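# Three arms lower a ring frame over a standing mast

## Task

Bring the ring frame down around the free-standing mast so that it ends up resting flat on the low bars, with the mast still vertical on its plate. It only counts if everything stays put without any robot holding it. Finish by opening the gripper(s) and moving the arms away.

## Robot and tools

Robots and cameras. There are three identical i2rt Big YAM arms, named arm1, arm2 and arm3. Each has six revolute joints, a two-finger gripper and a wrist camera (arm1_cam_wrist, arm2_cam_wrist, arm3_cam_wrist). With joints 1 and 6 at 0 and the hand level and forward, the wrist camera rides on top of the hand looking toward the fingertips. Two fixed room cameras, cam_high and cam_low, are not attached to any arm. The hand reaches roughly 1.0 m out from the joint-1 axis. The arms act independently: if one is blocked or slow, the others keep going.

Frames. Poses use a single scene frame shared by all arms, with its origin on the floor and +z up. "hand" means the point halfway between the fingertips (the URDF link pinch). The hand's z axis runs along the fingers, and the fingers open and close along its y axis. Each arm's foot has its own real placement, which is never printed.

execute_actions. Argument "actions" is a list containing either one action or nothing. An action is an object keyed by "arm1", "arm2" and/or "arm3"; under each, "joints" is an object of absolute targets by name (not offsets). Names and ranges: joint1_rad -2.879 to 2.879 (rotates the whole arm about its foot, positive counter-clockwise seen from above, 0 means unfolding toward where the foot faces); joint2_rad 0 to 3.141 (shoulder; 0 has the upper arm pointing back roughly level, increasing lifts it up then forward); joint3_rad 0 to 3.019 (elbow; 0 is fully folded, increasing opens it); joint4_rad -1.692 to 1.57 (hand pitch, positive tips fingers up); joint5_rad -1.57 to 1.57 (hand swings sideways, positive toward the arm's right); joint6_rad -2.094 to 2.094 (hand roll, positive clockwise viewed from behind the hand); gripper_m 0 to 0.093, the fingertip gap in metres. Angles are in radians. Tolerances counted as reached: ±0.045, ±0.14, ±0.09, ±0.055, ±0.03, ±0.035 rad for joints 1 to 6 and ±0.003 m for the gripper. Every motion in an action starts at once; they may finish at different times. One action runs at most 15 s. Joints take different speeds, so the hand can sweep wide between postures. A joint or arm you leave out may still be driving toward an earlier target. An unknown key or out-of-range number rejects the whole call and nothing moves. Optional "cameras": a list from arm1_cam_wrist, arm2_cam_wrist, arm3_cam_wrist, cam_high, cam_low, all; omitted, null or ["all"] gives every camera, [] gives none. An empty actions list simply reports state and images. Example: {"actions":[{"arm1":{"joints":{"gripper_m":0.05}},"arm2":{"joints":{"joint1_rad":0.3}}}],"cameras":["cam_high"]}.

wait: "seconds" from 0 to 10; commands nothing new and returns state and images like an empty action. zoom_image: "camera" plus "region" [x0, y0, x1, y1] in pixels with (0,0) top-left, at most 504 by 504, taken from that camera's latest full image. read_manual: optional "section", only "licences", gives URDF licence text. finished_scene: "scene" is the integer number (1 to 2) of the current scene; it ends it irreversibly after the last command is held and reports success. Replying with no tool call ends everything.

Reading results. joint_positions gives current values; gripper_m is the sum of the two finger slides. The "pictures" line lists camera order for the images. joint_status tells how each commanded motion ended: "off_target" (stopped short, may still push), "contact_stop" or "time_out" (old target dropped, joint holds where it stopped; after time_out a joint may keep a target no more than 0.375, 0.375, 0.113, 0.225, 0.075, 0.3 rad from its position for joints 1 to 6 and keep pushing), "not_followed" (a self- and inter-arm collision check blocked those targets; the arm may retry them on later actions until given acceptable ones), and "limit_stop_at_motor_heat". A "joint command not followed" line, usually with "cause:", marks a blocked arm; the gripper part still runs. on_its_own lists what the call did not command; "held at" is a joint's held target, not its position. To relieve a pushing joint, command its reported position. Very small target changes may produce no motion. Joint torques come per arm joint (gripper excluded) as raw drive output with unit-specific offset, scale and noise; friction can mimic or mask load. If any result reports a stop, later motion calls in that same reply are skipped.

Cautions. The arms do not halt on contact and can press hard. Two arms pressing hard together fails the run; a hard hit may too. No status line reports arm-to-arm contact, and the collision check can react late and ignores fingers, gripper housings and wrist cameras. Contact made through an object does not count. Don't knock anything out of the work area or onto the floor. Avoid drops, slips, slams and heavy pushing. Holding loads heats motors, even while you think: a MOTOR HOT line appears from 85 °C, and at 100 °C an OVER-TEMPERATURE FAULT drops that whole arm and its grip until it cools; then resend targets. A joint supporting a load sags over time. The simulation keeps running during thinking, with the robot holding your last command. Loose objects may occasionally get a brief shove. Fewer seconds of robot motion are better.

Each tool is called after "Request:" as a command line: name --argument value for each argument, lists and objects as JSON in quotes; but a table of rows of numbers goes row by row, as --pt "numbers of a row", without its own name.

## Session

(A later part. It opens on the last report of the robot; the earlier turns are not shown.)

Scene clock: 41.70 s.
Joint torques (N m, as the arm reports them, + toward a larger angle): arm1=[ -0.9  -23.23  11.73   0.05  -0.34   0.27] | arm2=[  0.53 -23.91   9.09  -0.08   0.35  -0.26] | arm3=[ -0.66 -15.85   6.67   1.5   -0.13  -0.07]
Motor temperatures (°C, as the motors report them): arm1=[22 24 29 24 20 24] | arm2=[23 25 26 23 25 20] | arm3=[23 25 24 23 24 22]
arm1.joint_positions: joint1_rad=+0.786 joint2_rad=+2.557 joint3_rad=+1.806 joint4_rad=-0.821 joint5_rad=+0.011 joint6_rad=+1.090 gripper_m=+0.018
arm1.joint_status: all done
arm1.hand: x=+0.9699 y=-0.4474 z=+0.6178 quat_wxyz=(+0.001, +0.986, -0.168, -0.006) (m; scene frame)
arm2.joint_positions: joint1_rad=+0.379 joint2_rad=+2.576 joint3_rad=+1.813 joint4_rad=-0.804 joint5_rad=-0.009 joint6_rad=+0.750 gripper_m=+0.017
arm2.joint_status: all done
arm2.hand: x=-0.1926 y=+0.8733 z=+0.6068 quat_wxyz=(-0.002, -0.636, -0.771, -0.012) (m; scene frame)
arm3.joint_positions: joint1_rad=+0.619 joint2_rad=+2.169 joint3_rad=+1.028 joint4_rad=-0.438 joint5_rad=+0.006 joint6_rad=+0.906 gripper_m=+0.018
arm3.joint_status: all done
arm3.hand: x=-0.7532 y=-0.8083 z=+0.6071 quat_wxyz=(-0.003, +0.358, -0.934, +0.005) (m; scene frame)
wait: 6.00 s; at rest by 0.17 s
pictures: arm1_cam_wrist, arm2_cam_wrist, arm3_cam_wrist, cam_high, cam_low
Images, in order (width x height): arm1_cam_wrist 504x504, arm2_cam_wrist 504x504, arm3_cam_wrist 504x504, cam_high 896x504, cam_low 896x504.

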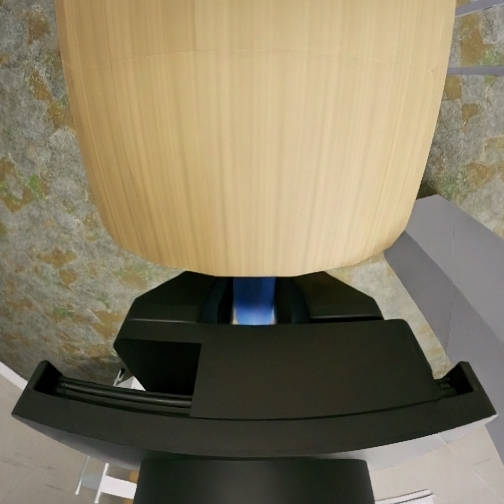

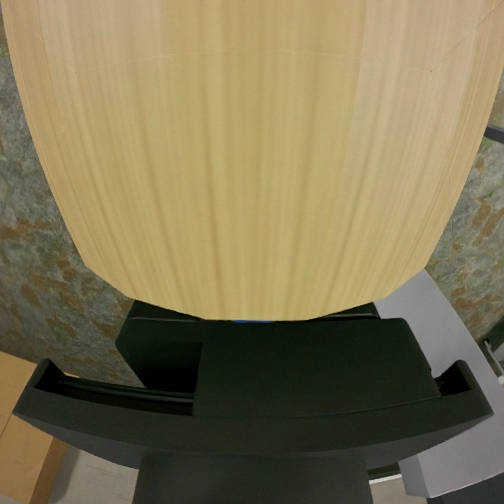

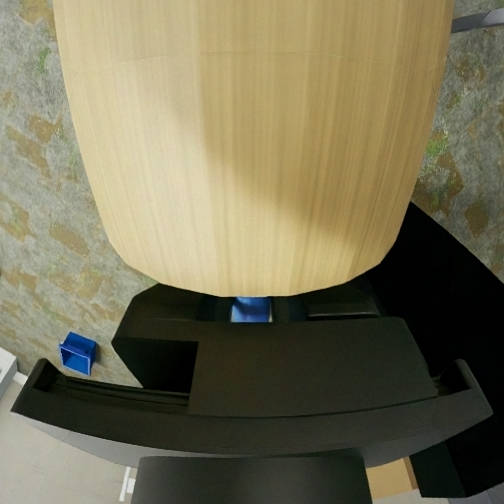

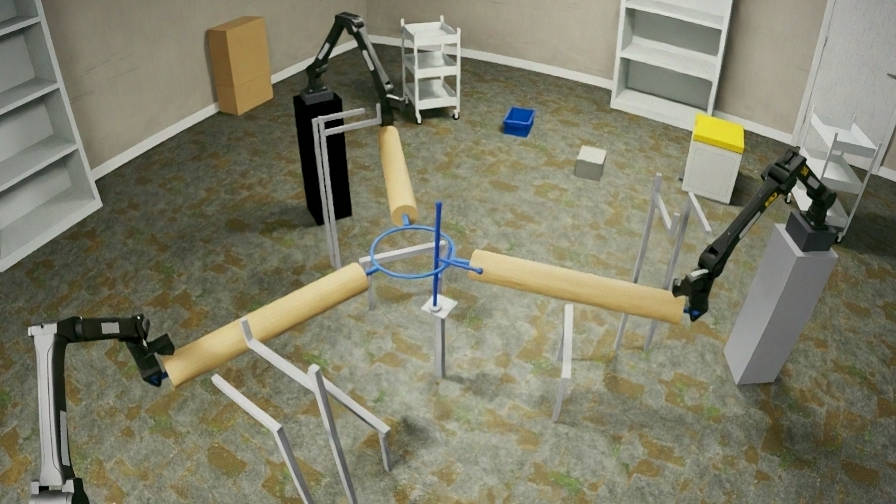

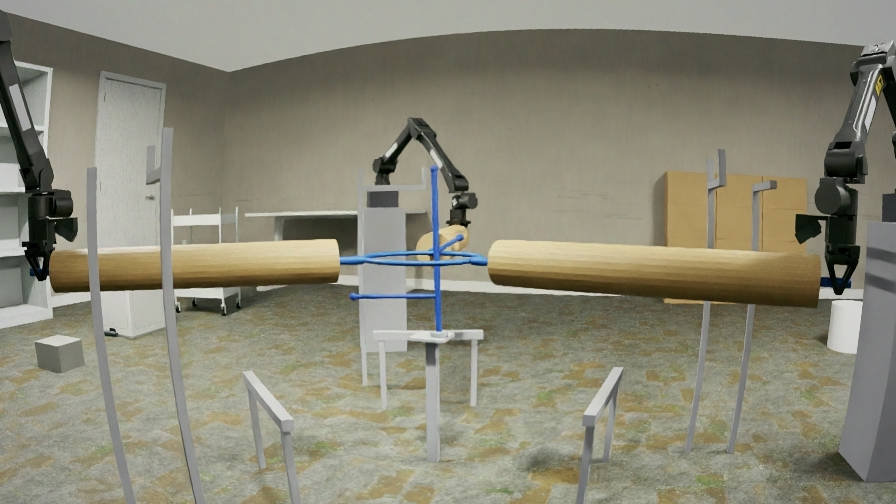

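Request:
wait --seconds 6

Request:
zoom_image --camera "cam_high" --region '[350, 180, 520, 340]'

Request:
zoom_image --camera "cam_low" --region '[340, 160, 530, 350]'

Scene clock: 47.80 s.
Joint torques (N m, as the arm reports them, + toward a larger angle): arm1=[ -0.92 -22.55  11.77   0.06  -0.32   0.3 ] | arm2=[  0.5  -24.03   9.1   -0.07   0.35  -0.26] | arm3=[ -0.26 -15.94   6.75   1.19  -0.2   -0.01]
Motor temperatures (°C, as the motors report them): arm1=[22 24 29 24 20 24] | arm2=[23 25 26 23 25 20] | arm3=[23 25 24 23 24 22]
arm1.joint_positions: joint1_rad=+0.786 joint2_rad=+2.557 joint3_rad=+1.806 joint4_rad=-0.821 joint5_rad=+0.011 joint6_rad=+1.090 gripper_m=+0.018
arm1.joint_status: all done
arm1.hand: x=+0.9699 y=-0.4474 z=+0.6178 quat_wxyz=(+0.001, +0.986, -0.168, -0.006) (m; scene frame)
arm2.joint_positions: joint1_rad=+0.379 joint2_rad=+2.576 joint3_rad=+1.813 joint4_rad=-0.804 joint5_rad=-0.009 joint6_rad=+0.750 gripper_m=+0.017
arm2.joint_status: all done
arm2.hand: x=-0.1926 y=+0.8733 z=+0.6068 quat_wxyz=(-0.002, -0.636, -0.771, -0.012) (m; scene frame)
arm3.joint_positions: joint1_rad=+0.619 joint2_rad=+2.169 joint3_rad=+1.028 joint4_rad=-0.438 joint5_rad=+0.006 joint6_rad=+0.906 gripper_m=+0.018
arm3.joint_status: all done
arm3.hand: x=-0.7532 y=-0.8083 z=+0.6071 quat_wxyz=(-0.003, +0.358, -0.934, +0.005) (m; scene frame)
wait: 6.00 s; at rest by 0.17 s
pictures: arm1_cam_wrist, arm2_cam_wrist, arm3_cam_wrist, cam_high, cam_low
Images, in order (width x height): arm1_cam_wrist 504x504, arm2_cam_wrist 504x504, arm3_cam_wrist 504x504, cam_high 896x504, cam_low 896x504.

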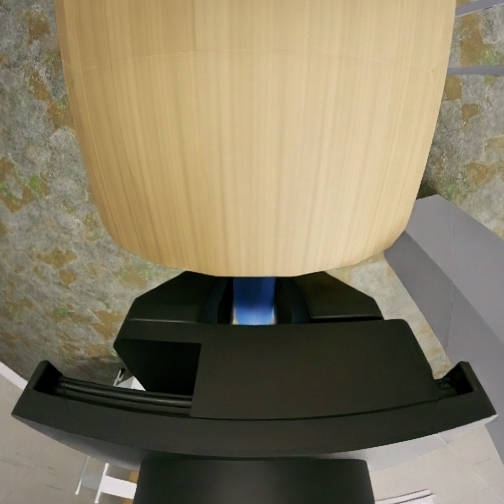

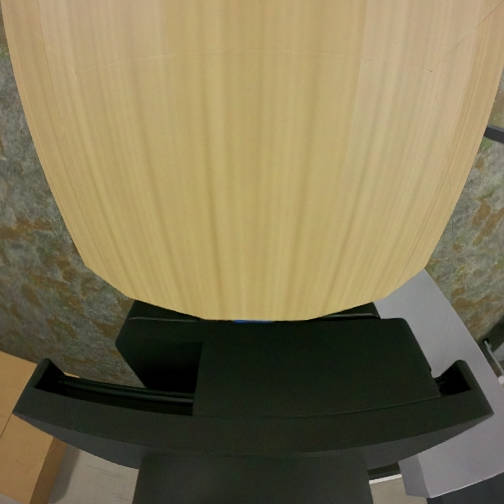

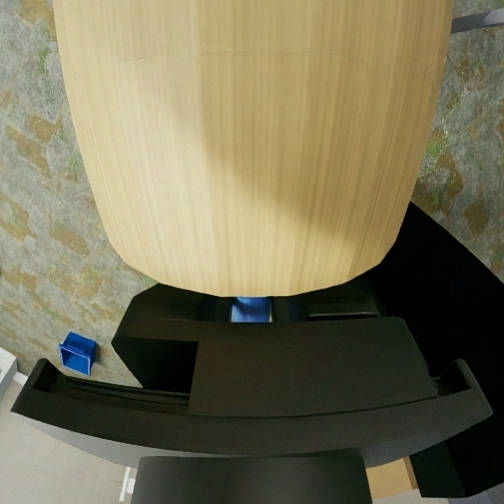

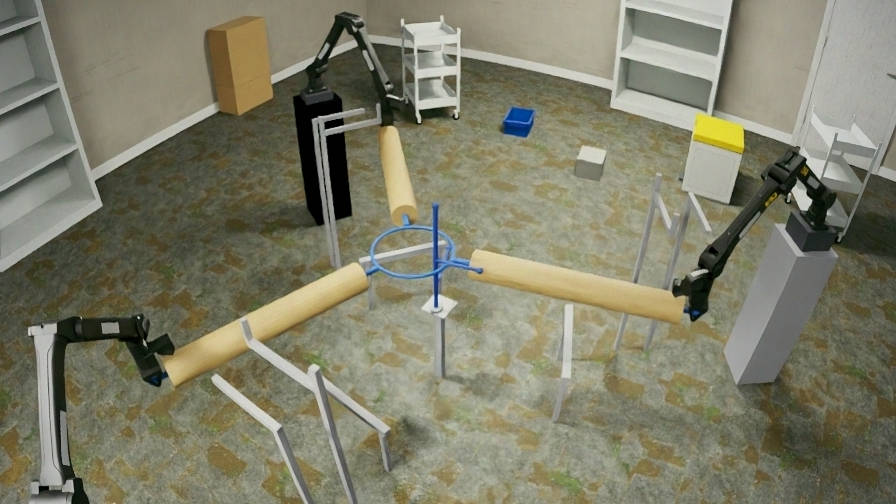

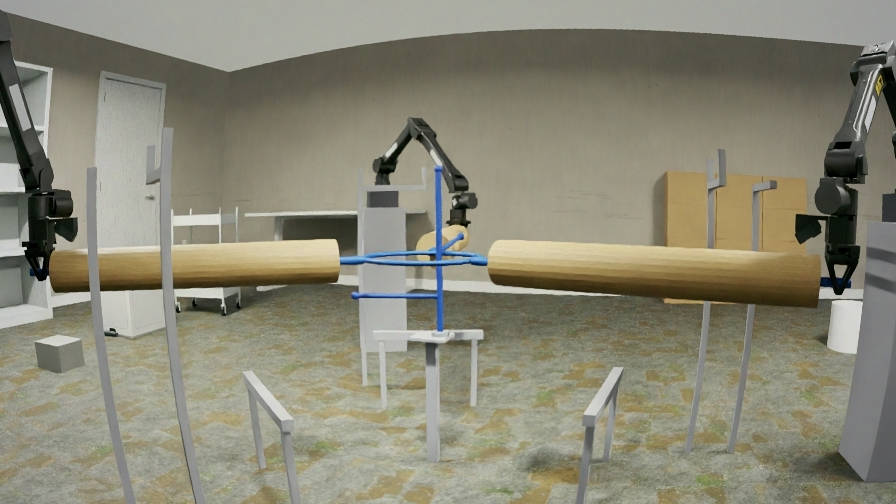

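Region (350, 180, 520, 340) of cam_high's 896x504 image, scaled by 2.965, with more detail than that image has; it fills the top 474 rows of this view, and the rest is white.

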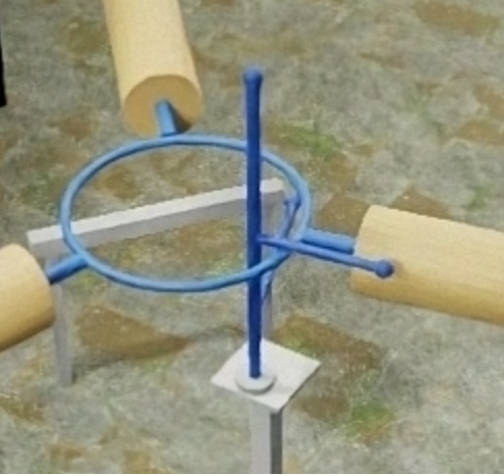

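Region (340, 160, 530, 350) of cam_low's 896x504 image, scaled by 2.653, with more detail than that image has.

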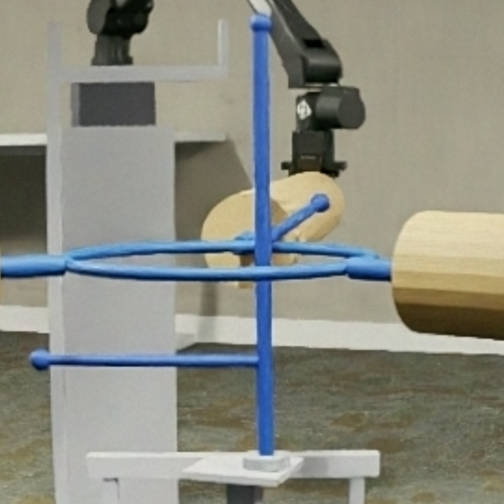

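Request:
execute_actions --actions '[{"arm1":{"joints":{"joint1_rad":0.70,"joint2_rad":2.655,"joint3_rad":2.01,"joint4_rad":-0.858,"joint6_rad":1.0}},"arm2":{"joints":{"joint1_rad":0.348,"joint2_rad":2.48,"joint3_rad":1.612,"joint4_rad":-0.612,"joint6_rad":0.71}},"arm3":{"joints":{"joint1_rad":0.73,"joint2_rad":2.26,"joint3_rad":1.2,"joint4_rad":-0.444,"joint6_rad":1.02}}}]' --cameras '["cam_high","cam_low"]'

Scene clock: 49.70 s.
Joint torques (N m, as the arm reports them, + toward a larger angle): arm1=[ -0.91 -23.87  12.01   0.09  -0.04   0.23] | arm2=[  1.02 -25.56   6.86   1.09   0.13  -0.25] | arm3=[ -0.64 -17.11   8.75   0.11  -0.07   0.  ]
Motor temperatures (°C, as the motors report them): arm1=[22 24 29 24 20 24] | arm2=[23 25 26 23 25 20] | arm3=[23 25 24 23 24 22]
arm1.joint_positions: joint1_rad=+0.693 joint2_rad=+2.670 joint3_rad=+1.953 joint4_rad=-0.852 joint5_rad=+0.004 joint6_rad=+0.996 gripper_m=+0.018
arm1.joint_status: all done
arm1.hand: x=+0.9121 y=-0.4172 z=+0.5866 quat_wxyz=(+0.004, +0.986, -0.167, -0.004) (m; scene frame)
arm2.joint_positions: joint1_rad=+0.364 joint2_rad=+2.538 joint3_rad=+1.583 joint4_rad=-0.625 joint5_rad=-0.003 joint6_rad=+0.735 gripper_m=+0.017
arm2.joint_status: all done
arm2.hand: x=-0.2505 y=+0.9034 z=+0.5720 quat_wxyz=(+0.004, -0.636, -0.771, -0.008) (m; scene frame)
arm3.joint_positions: joint1_rad=+0.734 joint2_rad=+2.283 joint3_rad=+1.157 joint4_rad=-0.447 joint5_rad=+0.006 joint6_rad=+1.019 gripper_m=+0.018
arm3.joint_status: all done
arm3.hand: x=-0.8107 y=-0.7787 z=+0.5769 quat_wxyz=(-0.004, +0.359, -0.933, +0.002) (m; scene frame)
pictures: cam_high, cam_low
Images, in order (width x height): cam_high 896x504, cam_low 896x504.

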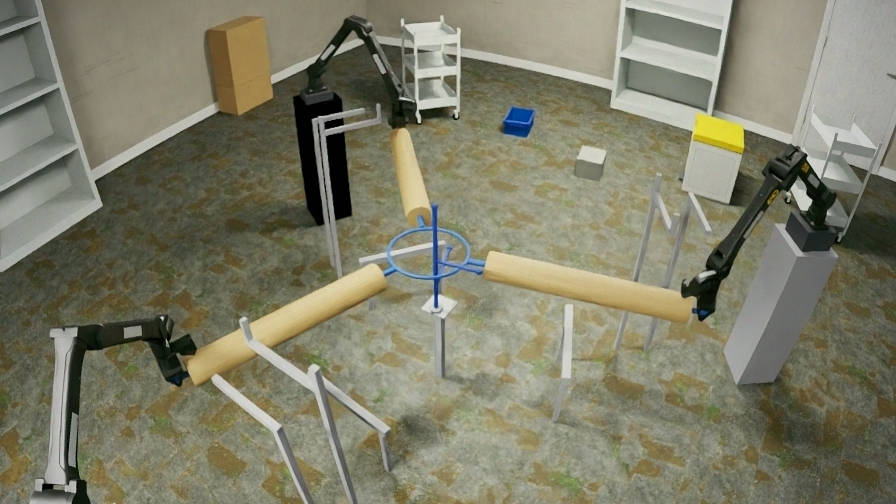

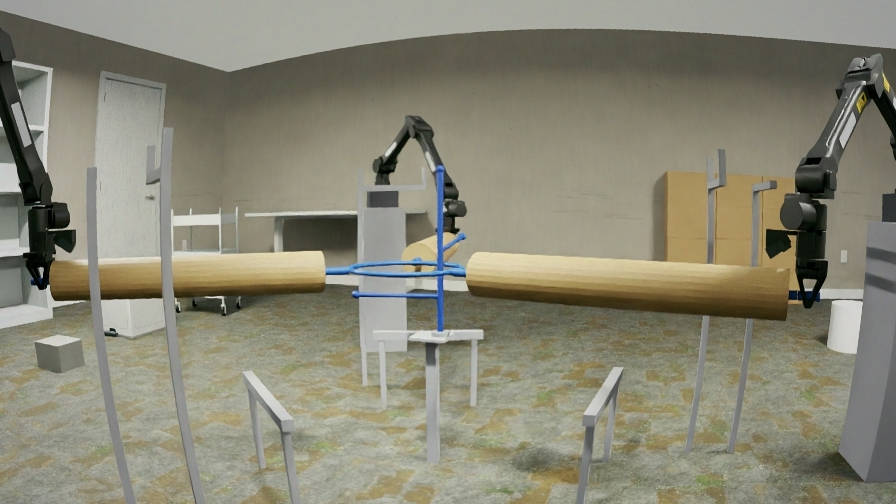

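Request:
execute_actions --actions '[{"arm1":{"joints":{"joint1_rad":0.634,"joint2_rad":2.75,"joint3_rad":2.112,"joint4_rad":-0.87,"joint6_rad":0.93}},"arm2":{"joints":{"joint1_rad":0.375,"joint2_rad":2.475,"joint3_rad":1.448,"joint4_rad":-0.452,"joint6_rad":0.735}},"arm3":{"joints":{"joint1_rad":0.79,"joint2_rad":2.385,"joint3_rad":1.37,"joint4_rad":-0.495,"joint6_rad":1.08}}}]' --cameras '["cam_high","cam_low"]'

Request:
zoom_image --camera "cam_high" --region '[360, 180, 530, 340]'

Request:
zoom_image --camera "cam_low" --region '[320, 200, 490, 360]'

Scene clock: 50.97 s.
Joint torques (N m, as the arm reports them, + toward a larger angle): arm1=[ -0.44 -23.78  11.84   0.18  -0.22   0.23] | arm2=[  2.18 -23.27   5.92   1.09   0.16  -0.12] | arm3=[ -0.56 -18.14   9.54  -0.1   -0.18   0.05]
Motor temperatures (°C, as the motors report them): arm1=[22 24 29 24 20 24] | arm2=[23 25 26 23 25 20] | arm3=[23 25 24 23 24 22]
arm1.joint_positions: joint1_rad=+0.623 joint2_rad=+2.763 joint3_rad=+2.054 joint4_rad=-0.865 joint5_rad=+0.007 joint6_rad=+0.926 gripper_m=+0.018
arm1.joint_status: all done
arm1.hand: x=+0.8761 y=-0.3839 z=+0.5541 quat_wxyz=(+0.001, +0.986, -0.167, -0.003) (m; scene frame)
arm2.joint_positions: joint1_rad=+0.374 joint2_rad=+2.525 joint3_rad=+1.420 joint4_rad=-0.466 joint5_rad=-0.004 joint6_rad=+0.746 gripper_m=+0.017
arm2.joint_status: all done
arm2.hand: x=-0.2862 y=+0.9381 z=+0.5470 quat_wxyz=(+0.000, -0.637, -0.771, -0.009) (m; scene frame)
arm3.joint_positions: joint1_rad=+0.791 joint2_rad=+2.409 joint3_rad=+1.324 joint4_rad=-0.490 joint5_rad=+0.008 joint6_rad=+1.078 gripper_m=+0.018
arm3.joint_status: all done
arm3.hand: x=-0.8470 y=-0.7442 z=+0.5445 quat_wxyz=(-0.005, +0.358, -0.934, +0.003) (m; scene frame)
pictures: cam_high, cam_low
Images, in order (width x height): cam_high 896x504, cam_low 896x504.

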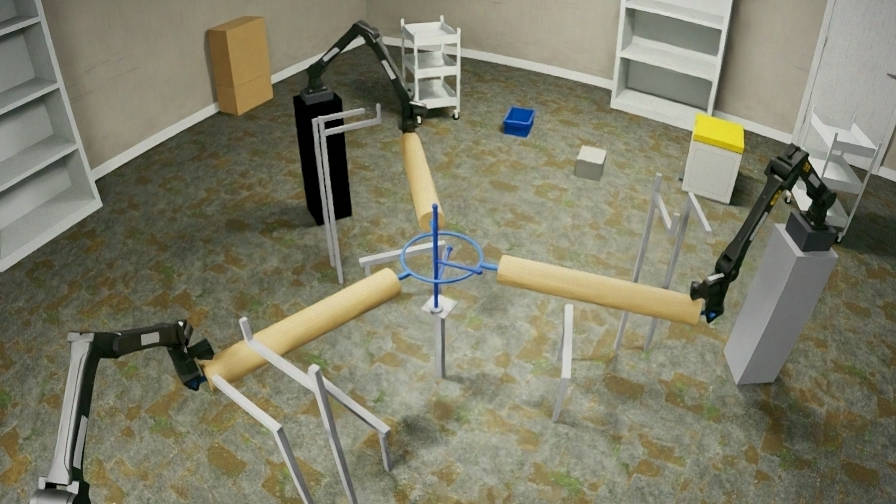

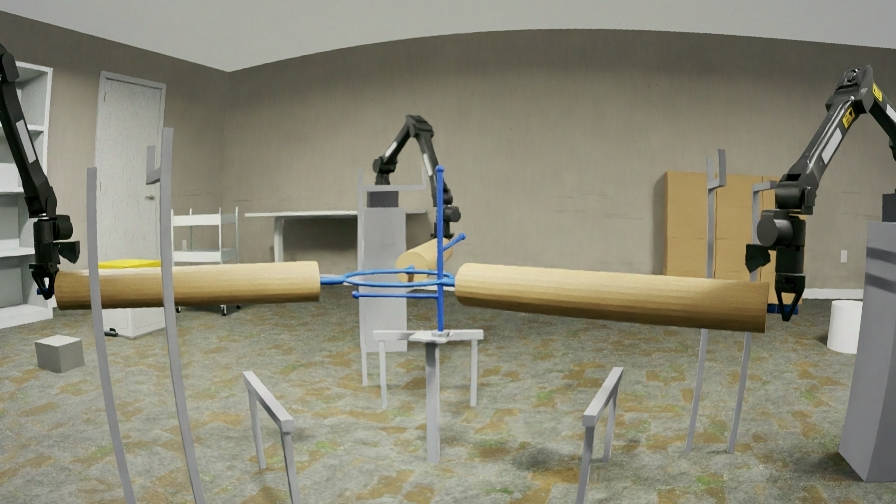

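Region (360, 180, 530, 340) of cam_high's 896x504 image, scaled by 2.965, with more detail than that image has; it fills the top 474 rows of this view, and the rest is white.

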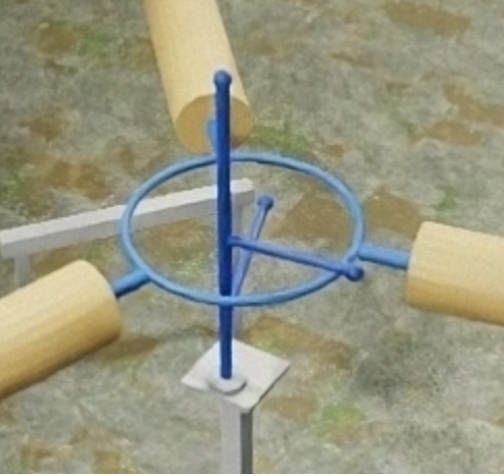

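Region (320, 200, 490, 360) of cam_low's 896x504 image, scaled by 2.965, with more detail than that image has; it fills the top 474 rows of this view, and the rest is white.

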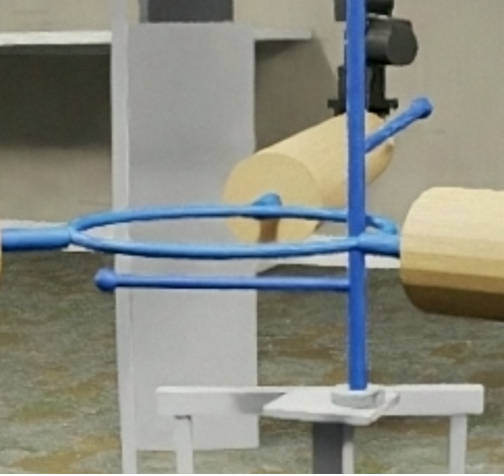

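Request:
execute_actions --actions '[{"arm1":{"joints":{"joint2_rad":2.807,"joint3_rad":2.155,"joint4_rad":-0.845}},"arm2":{"joints":{"joint2_rad":2.565,"joint3_rad":1.495,"joint4_rad":-0.426}},"arm3":{"joints":{"joint2_rad":2.443,"joint3_rad":1.397,"joint4_rad":-0.442}}}]' --cameras '["cam_low"]'

Request:
zoom_image --camera "cam_low" --region '[320, 200, 490, 360]'

Scene clock: 52.20 s.
Joint torques (N m, as the arm reports them, + toward a larger angle): arm1=[ -0.84 -22.91  12.15   0.35  -0.21   0.12] | arm2=[  1.96 -21.12   6.01   1.12   0.15  -0.17] | arm3=[ -0.16 -17.8    9.63   0.59  -0.1    0.02]
Motor temperatures (°C, as the motors report them): arm1=[22 24 29 24 20 24] | arm2=[23 25 26 23 25 20] | arm3=[23 25 24 23 24 22]
arm1.joint_positions: joint1_rad=+0.626 joint2_rad=+2.816 joint3_rad=+2.091 joint4_rad=-0.846 joint5_rad=+0.009 joint6_rad=+0.933 gripper_m=+0.018
arm1.joint_status: all done
arm1.hand: x=+0.8765 y=-0.3861 z=+0.5298 quat_wxyz=(+0.002, +0.986, -0.169, -0.005) (m; scene frame)
arm2.joint_positions: joint1_rad=+0.378 joint2_rad=+2.590 joint3_rad=+1.462 joint4_rad=-0.439 joint5_rad=-0.003 joint6_rad=+0.753 gripper_m=+0.017
arm2.joint_status: all done
arm2.hand: x=-0.2825 y=+0.9380 z=+0.5202 quat_wxyz=(-0.002, -0.638, -0.770, -0.009) (m; scene frame)
arm3.joint_positions: joint1_rad=+0.790 joint2_rad=+2.463 joint3_rad=+1.345 joint4_rad=-0.454 joint5_rad=+0.007 joint6_rad=+1.080 gripper_m=+0.018
arm3.joint_status: all done
arm3.hand: x=-0.8466 y=-0.7436 z=+0.5211 quat_wxyz=(-0.005, +0.356, -0.934, +0.001) (m; scene frame)
pictures: cam_low
Images, in order (width x height): cam_low 896x504.

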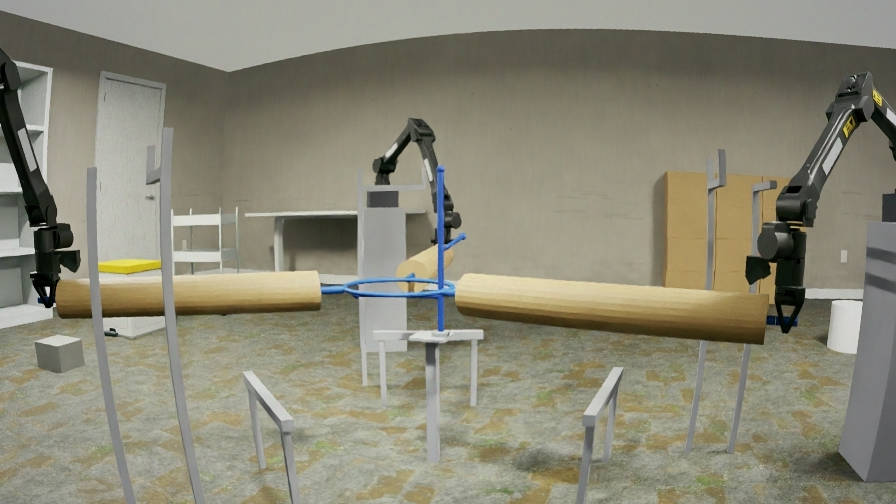

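Region (320, 200, 490, 360) of cam_low's 896x504 image, scaled by 2.965, with more detail than that image has; it fills the top 474 rows of this view, and the rest is white.

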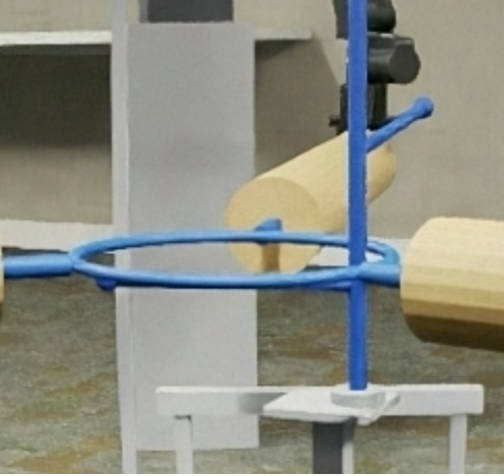

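Request:
execute_actions --actions '[{"arm1":{"joints":{"joint2_rad":2.88,"joint3_rad":2.226,"joint4_rad":-0.835}},"arm2":{"joints":{"joint2_rad":2.635,"joint3_rad":1.529,"joint4_rad":-0.40}},"arm3":{"joints":{"joint2_rad":2.516,"joint3_rad":1.434,"joint4_rad":-0.409}}}]' --cameras '["cam_low"]'

Request:
execute_actions --actions '[{"arm1":{"joints":{"joint2_rad":2.956,"joint3_rad":2.29,"joint4_rad":-0.835}},"arm2":{"joints":{"joint2_rad":2.708,"joint3_rad":1.587,"joint4_rad":-0.379}},"arm3":{"joints":{"joint2_rad":2.588,"joint3_rad":1.478,"joint4_rad":-0.379}}}]' --cameras '["cam_low","cam_high"]'

Scene clock: 53.27 s.
Joint torques (N m, as the arm reports them, + toward a larger angle): arm1=[ -0.74 -24.    12.41   0.33  -0.27   0.21] | arm2=[  2.17 -21.23   5.44   1.     0.15  -0.19] | arm3=[  0.13 -19.3    8.9    0.7   -0.09   0.04]
Motor temperatures (°C, as the motors report them): arm1=[22 24 29 24 20 24] | arm2=[23 25 26 23 25 20] | arm3=[23 25 24 23 24 22]
arm1.joint_positions: joint1_rad=+0.624 joint2_rad=+2.895 joint3_rad=+2.159 joint4_rad=-0.837 joint5_rad=+0.010 joint6_rad=+0.932 gripper_m=+0.018
arm1.joint_status: all done
arm1.hand: x=+0.8754 y=-0.3852 z=+0.4967 quat_wxyz=(+0.001, +0.986, -0.170, -0.005) (m; scene frame)
arm2.joint_positions: joint1_rad=+0.379 joint2_rad=+2.658 joint3_rad=+1.501 joint4_rad=-0.411 joint5_rad=-0.004 joint6_rad=+0.754 gripper_m=+0.017
arm2.joint_status: all done
arm2.hand: x=-0.2829 y=+0.9396 z=+0.4911 quat_wxyz=(-0.002, -0.638, -0.770, -0.009) (m; scene frame)
arm3.joint_positions: joint1_rad=+0.791 joint2_rad=+2.538 joint3_rad=+1.387 joint4_rad=-0.420 joint5_rad=+0.006 joint6_rad=+1.081 gripper_m=+0.018
arm3.joint_status: all done
arm3.hand: x=-0.8478 y=-0.7422 z=+0.4899 quat_wxyz=(-0.004, +0.356, -0.934, +0.000) (m; scene frame)
pictures: cam_low
Images, in order (width x height): cam_low 896x504.

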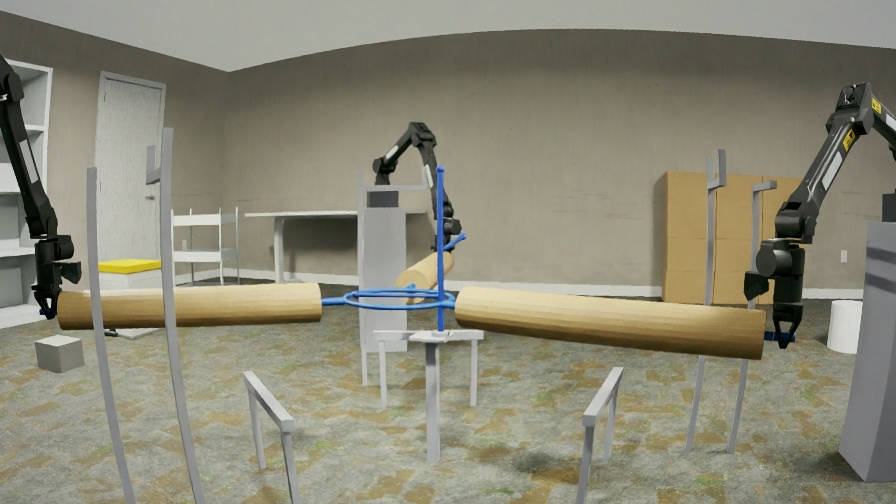

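Scene clock: 54.17 s.
Joint torques (N m, as the arm reports them, + toward a larger angle): arm1=[ -1.02 -23.03  12.15   0.3   -0.27   0.11] | arm2=[  1.36 -21.52   5.48   1.07   0.19  -0.21] | arm3=[ -1.18 -18.67   8.64   0.63  -0.1   -0.01]
Motor temperatures (°C, as the motors report them): arm1=[22 24 29 24 20 24] | arm2=[23 25 26 23 25 20] | arm3=[23 25 24 23 24 22]
arm1.joint_positions: joint1_rad=+0.625 joint2_rad=+2.967 joint3_rad=+2.226 joint4_rad=-0.835 joint5_rad=+0.009 joint6_rad=+0.933 gripper_m=+0.018
arm1.joint_status: all done
arm1.hand: x=+0.8764 y=-0.3854 z=+0.4676 quat_wxyz=(+0.000, +0.985, -0.170, -0.003) (m; scene frame)
arm2.joint_positions: joint1_rad=+0.380 joint2_rad=+2.733 joint3_rad=+1.557 joint4_rad=-0.391 joint5_rad=-0.005 joint6_rad=+0.755 gripper_m=+0.017
arm2.joint_status: all done
arm2.hand: x=-0.2811 y=+0.9397 z=+0.4604 quat_wxyz=(-0.002, -0.638, -0.770, -0.010) (m; scene frame)
arm3.joint_positions: joint1_rad=+0.790 joint2_rad=+2.611 joint3_rad=+1.431 joint4_rad=-0.391 joint5_rad=+0.006 joint6_rad=+1.080 gripper_m=+0.018
arm3.joint_status: all done
arm3.hand: x=-0.8471 y=-0.7419 z=+0.4592 quat_wxyz=(-0.004, +0.356, -0.934, +0.001) (m; scene frame)
pictures: cam_high, cam_low
Images, in order (width x height): cam_high 896x504, cam_low 896x504.

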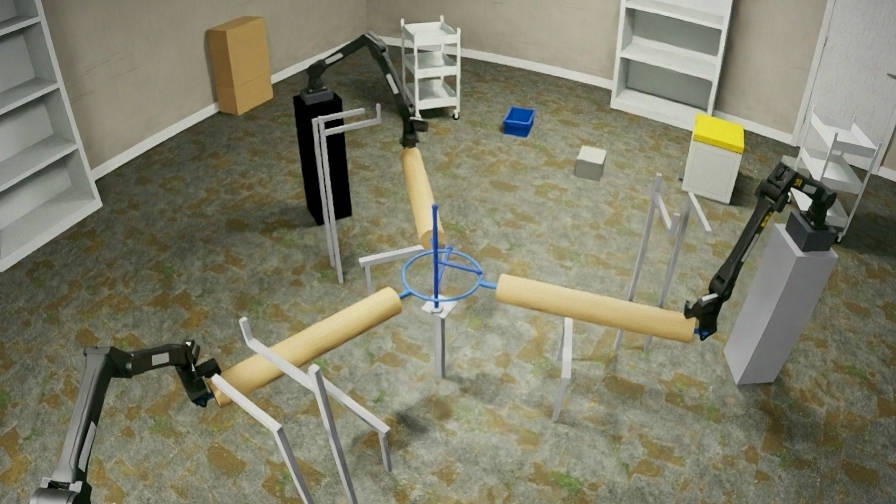

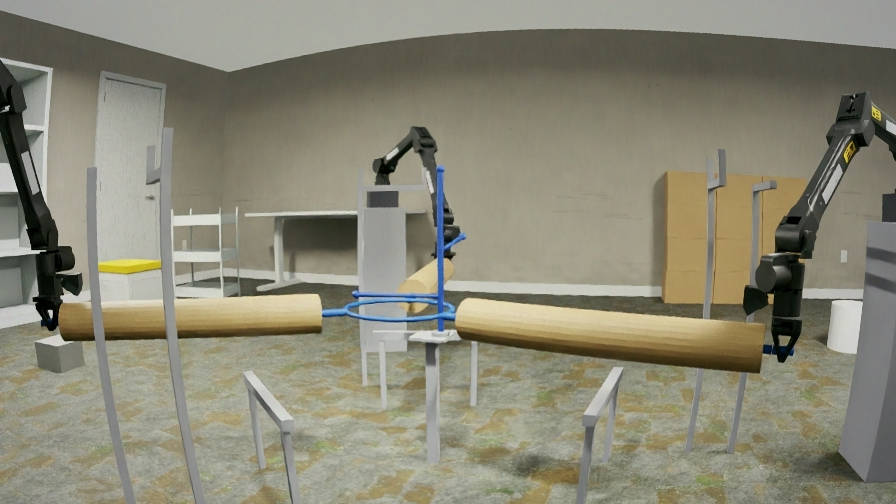

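Request:
execute_actions --actions '[{"arm1":{"joints":{"joint1_rad":0.565,"joint2_rad":2.755,"joint3_rad":1.78,"joint4_rad":-0.525,"joint6_rad":0.79}},"arm2":{"joints":{"joint1_rad":0.325,"joint2_rad":2.70,"joint3_rad":1.495,"joint4_rad":-0.302,"joint6_rad":0.615}},"arm3":{"joints":{"joint1_rad":0.635,"joint2_rad":2.555,"joint3_rad":1.307,"joint4_rad":-0.253,"joint6_rad":0.845}}}]' --cameras '["cam_low"]'

Request:
execute_actions --actions '[{"arm1":{"joints":{"joint1_rad":0.484,"joint2_rad":2.69,"joint3_rad":1.50,"joint4_rad":-0.308,"joint6_rad":0.648}},"arm2":{"joints":{"joint1_rad":0.29,"joint2_rad":2.72,"joint3_rad":1.453,"joint4_rad":-0.25,"joint6_rad":0.52}},"arm3":{"joints":{"joint1_rad":0.46,"joint2_rad":2.58,"joint3_rad":1.248,"joint4_rad":-0.183,"joint6_rad":0.61}}}]' --cameras '["cam_low","cam_high"]'

Scene clock: 55.80 s.
Joint torques (N m, as the arm reports them, + toward a larger angle): arm1=[ -1.12 -25.     5.26   0.48  -0.3    0.01] | arm2=[  1.23 -21.48   3.7    1.13   0.29  -0.24] | arm3=[ -0.58 -17.98   4.95   1.09   0.09  -0.12]
Motor temperatures (°C, as the motors report them): arm1=[22 24 29 24 20 24] | arm2=[23 25 26 23 25 20] | arm3=[23 25 24 23 24 22]
arm1.joint_positions: joint1_rad=+0.562 joint2_rad=+2.820 joint3_rad=+1.779 joint4_rad=-0.531 joint5_rad=+0.009 joint6_rad=+0.799 gripper_m=+0.018
arm1.joint_status: all done
arm1.hand: x=+0.9329 y=-0.3025 z=+0.4509 quat_wxyz=(+0.001, +0.991, -0.134, -0.005) (m; scene frame)
arm2.joint_positions: joint1_rad=+0.336 joint2_rad=+2.733 joint3_rad=+1.480 joint4_rad=-0.315 joint5_rad=-0.007 joint6_rad=+0.638 gripper_m=+0.017
arm2.joint_status: all done
arm2.hand: x=-0.3171 y=+0.9384 z=+0.4498 quat_wxyz=(-0.002, -0.610, -0.793, -0.011) (m; scene frame)
arm3.joint_positions: joint1_rad=+0.640 joint2_rad=+2.594 joint3_rad=+1.289 joint4_rad=-0.275 joint5_rad=+0.001 joint6_rad=+0.858 gripper_m=+0.018
arm3.joint_status: all done
arm3.hand: x=-0.7659 y=-0.7785 z=+0.4504 quat_wxyz=(+0.000, +0.390, -0.921, +0.004) (m; scene frame)
pictures: cam_low
Images, in order (width x height): cam_low 896x504.

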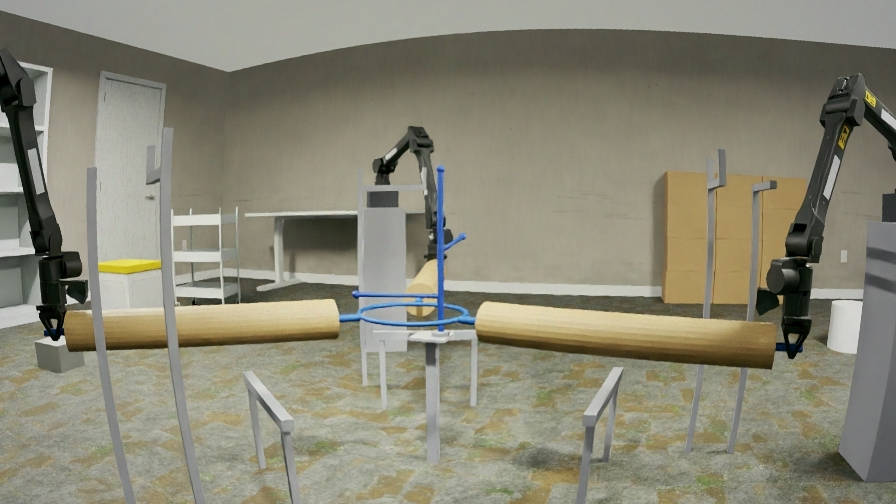

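Scene clock: 56.93 s.
Joint torques (N m, as the arm reports them, + toward a larger angle): arm1=[ -0.59 -22.9    4.31   0.65  -0.25   0.1 ] | arm2=[  0.85 -20.22   3.35   1.04   0.26  -0.25] | arm3=[ -1.04 -16.83   4.41   1.26   0.23  -0.07]
Motor temperatures (°C, as the motors report them): arm1=[22 24 29 24 20 24] | arm2=[23 25 26 23 25 20] | arm3=[23 25 24 23 24 22]
arm1.joint_positions: joint1_rad=+0.478 joint2_rad=+2.753 joint3_rad=+1.488 joint4_rad=-0.315 joint5_rad=+0.008 joint6_rad=+0.652 gripper_m=+0.018
arm1.joint_status: all done
arm1.hand: x=+0.9862 y=-0.2219 z=+0.4404 quat_wxyz=(-0.001, +0.995, -0.103, +0.000) (m; scene frame)
arm2.joint_positions: joint1_rad=+0.303 joint2_rad=+2.745 joint3_rad=+1.437 joint4_rad=-0.261 joint5_rad=-0.007 joint6_rad=+0.544 gripper_m=+0.017
arm2.joint_status: all done
arm2.hand: x=-0.3422 y=+0.9379 z=+0.4391 quat_wxyz=(-0.002, -0.585, -0.811, -0.011) (m; scene frame)
arm3.joint_positions: joint1_rad=+0.463 joint2_rad=+2.605 joint3_rad=+1.230 joint4_rad=-0.207 joint5_rad=-0.002 joint6_rad=+0.616 gripper_m=+0.018
arm3.joint_status: all done
arm3.hand: x=-0.6839 y=-0.8040 z=+0.4402 quat_wxyz=(+0.003, +0.420, -0.908, +0.005) (m; scene frame)
pictures: cam_high, cam_low
Images, in order (width x height): cam_high 896x504, cam_low 896x504.

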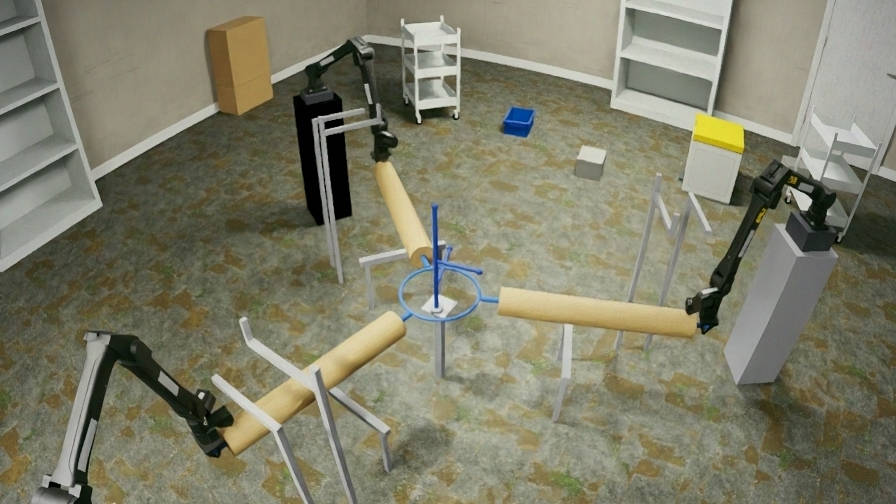

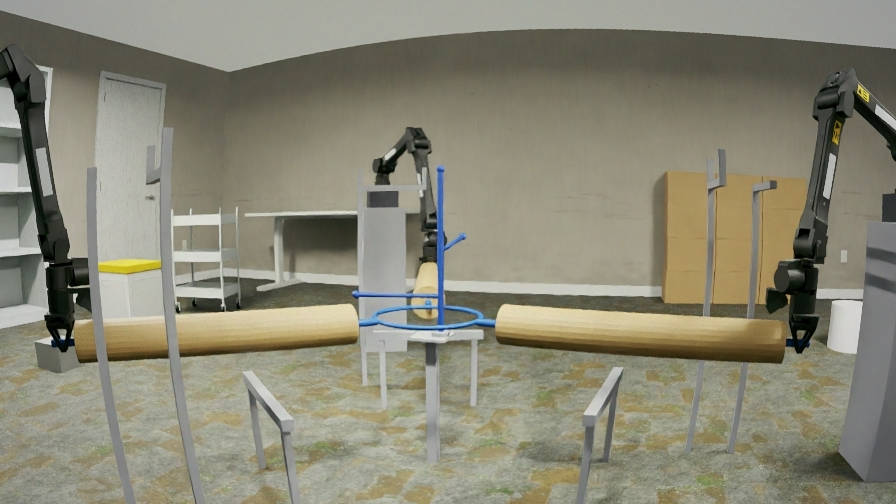

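Request:
execute_actions --actions '[{"arm1":{"joints":{"joint2_rad":2.895,"joint3_rad":1.69,"joint4_rad":-0.285}},"arm2":{"joints":{"joint2_rad":2.90,"joint3_rad":1.632,"joint4_rad":-0.227}},"arm3":{"joints":{"joint2_rad":2.765,"joint3_rad":1.415,"joint4_rad":-0.133}}}]' --cameras '["cam_low"]'

Scene clock: 58.10 s.
Joint torques (N m, as the arm reports them, + toward a larger angle): arm1=[ -1.46 -20.92   6.54   0.49  -0.2    0.05] | arm2=[  1.21 -21.3    3.8    0.93   0.24  -0.29] | arm3=[ -2.05 -18.6    5.52   0.65   0.11  -0.15]
Motor temperatures (°C, as the motors report them): arm1=[22 24 29 24 20 24] | arm2=[23 25 26 23 25 20] | arm3=[23 25 24 23 24 22]
arm1.joint_positions: joint1_rad=+0.481 joint2_rad=+2.929 joint3_rad=+1.645 joint4_rad=-0.294 joint5_rad=+0.006 joint6_rad=+0.657 gripper_m=+0.018
arm1.joint_status: all done
arm1.hand: x=+0.9842 y=-0.2251 z=+0.3713 quat_wxyz=(+0.001, +0.995, -0.105, -0.001) (m; scene frame)
arm2.joint_positions: joint1_rad=+0.302 joint2_rad=+2.938 joint3_rad=+1.608 joint4_rad=-0.237 joint5_rad=-0.007 joint6_rad=+0.546 gripper_m=+0.017
arm2.joint_status: all done
arm2.hand: x=-0.3409 y=+0.9376 z=+0.3634 quat_wxyz=(-0.003, -0.586, -0.810, -0.010) (m; scene frame)
arm3.joint_positions: joint1_rad=+0.470 joint2_rad=+2.809 joint3_rad=+1.376 joint4_rad=-0.145 joint5_rad=+0.000 joint6_rad=+0.626 gripper_m=+0.018
arm3.joint_status: all done
arm3.hand: x=-0.6863 y=-0.8046 z=+0.3607 quat_wxyz=(+0.001, +0.418, -0.908, +0.003) (m; scene frame)
pictures: cam_low
Images, in order (width x height): cam_low 896x504.

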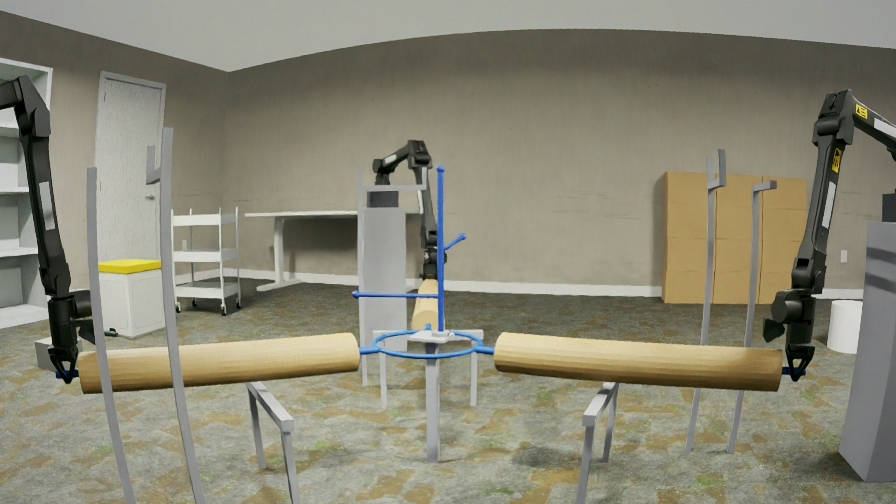

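Request:
execute_actions --actions '[{"arm1":{"joints":{"joint2_rad":2.995,"joint3_rad":1.768}},"arm2":{"joints":{"joint2_rad":2.995,"joint3_rad":1.707,"joint4_rad":-0.222}},"arm3":{"joints":{"joint2_rad":2.86,"joint3_rad":1.48,"joint4_rad":-0.12}}}]' --cameras '["cam_low"]'

Scene clock: 58.87 s.
Joint torques (N m, as the arm reports them, + toward a larger angle): arm1=[ -1.69 -19.06   6.51   0.82  -0.23   0.03] | arm2=[  0.87 -19.87   3.8    1.12   0.29  -0.27] | arm3=[ -1.64 -16.94   6.04   1.15   0.32  -0.15]
Motor temperatures (°C, as the motors report them): arm1=[22 24 29 24 20 24] | arm2=[23 25 26 23 25 20] | arm3=[23 25 24 23 24 22]
arm1.joint_positions: joint1_rad=+0.481 joint2_rad=+3.007 joint3_rad=+1.724 joint4_rad=-0.296 joint5_rad=+0.008 joint6_rad=+0.657 gripper_m=+0.018
arm1.joint_status: all done
arm1.hand: x=+0.9841 y=-0.2253 z=+0.3415 quat_wxyz=(+0.000, +0.995, -0.104, -0.001) (m; scene frame)
arm2.joint_positions: joint1_rad=+0.303 joint2_rad=+3.013 joint3_rad=+1.683 joint4_rad=-0.235 joint5_rad=-0.008 joint6_rad=+0.546 gripper_m=+0.017
arm2.joint_status: all done
arm2.hand: x=-0.3403 y=+0.9384 z=+0.3343 quat_wxyz=(-0.004, -0.586, -0.810, -0.011) (m; scene frame)
arm3.joint_positions: joint1_rad=+0.471 joint2_rad=+2.872 joint3_rad=+1.435 joint4_rad=-0.142 joint5_rad=-0.003 joint6_rad=+0.626 gripper_m=+0.018
arm3.joint_status: all done
arm3.hand: x=-0.6875 y=-0.8034 z=+0.3366 quat_wxyz=(+0.003, +0.419, -0.908, +0.003) (m; scene frame)
pictures: cam_low
Images, in order (width x height): cam_low 896x504.

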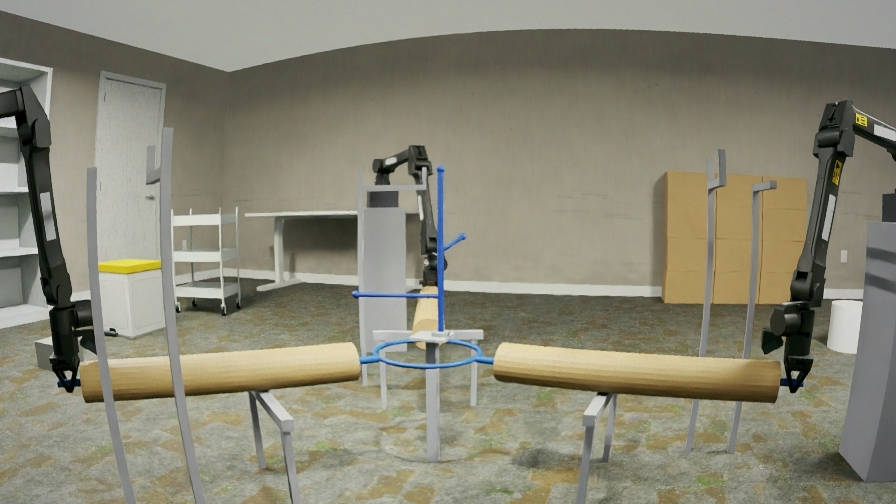

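Request:
execute_actions --actions '[{"arm1":{"joints":{"joint2_rad":3.04,"joint3_rad":1.79}},"arm2":{"joints":{"joint2_rad":3.04,"joint3_rad":1.735}},"arm3":{"joints":{"joint2_rad":2.905,"joint3_rad":1.50}}}]' --cameras '[]'

Scene clock: 59.83 s.
Joint torques (N m, as the arm reports them, + toward a larger angle): arm1=[ -0.82 -16.41   7.94   0.91  -0.16   0.08] | arm2=[  1.09 -16.17   5.69   1.15   0.33  -0.28] | arm3=[ -1.63 -13.51   7.81   1.08   0.32  -0.14]
Motor temperatures (°C, as the motors report them): arm1=[22 24 29 24 20 24] | arm2=[23 25 26 23 25 20] | arm3=[23 25 24 23 24 22]
arm1.joint_positions: joint1_rad=+0.481 joint2_rad=+3.012 joint3_rad=+1.730 joint4_rad=-0.298 joint5_rad=+0.006 joint6_rad=+0.657 gripper_m=+0.018
arm1.joint_status: all done
arm1.hand: x=+0.9847 y=-0.2253 z=+0.3395 quat_wxyz=(+0.000, +0.995, -0.104, +0.000) (m; scene frame)
arm2.joint_positions: joint1_rad=+0.303 joint2_rad=+3.017 joint3_rad=+1.687 joint4_rad=-0.235 joint5_rad=-0.009 joint6_rad=+0.546 gripper_m=+0.017
arm2.joint_status: all done
arm2.hand: x=-0.3401 y=+0.9385 z=+0.3331 quat_wxyz=(-0.004, -0.586, -0.810, -0.011) (m; scene frame)
arm3.joint_positions: joint1_rad=+0.471 joint2_rad=+2.872 joint3_rad=+1.435 joint4_rad=-0.143 joint5_rad=-0.004 joint6_rad=+0.626 gripper_m=+0.018
arm3.joint_status: all done
arm3.hand: x=-0.6876 y=-0.8036 z=+0.3365 quat_wxyz=(+0.003, +0.419, -0.908, +0.003) (m; scene frame)
pictures: none
No camera images: the call's "cameras" was empty. Leave "cameras" out to get every camera's image.


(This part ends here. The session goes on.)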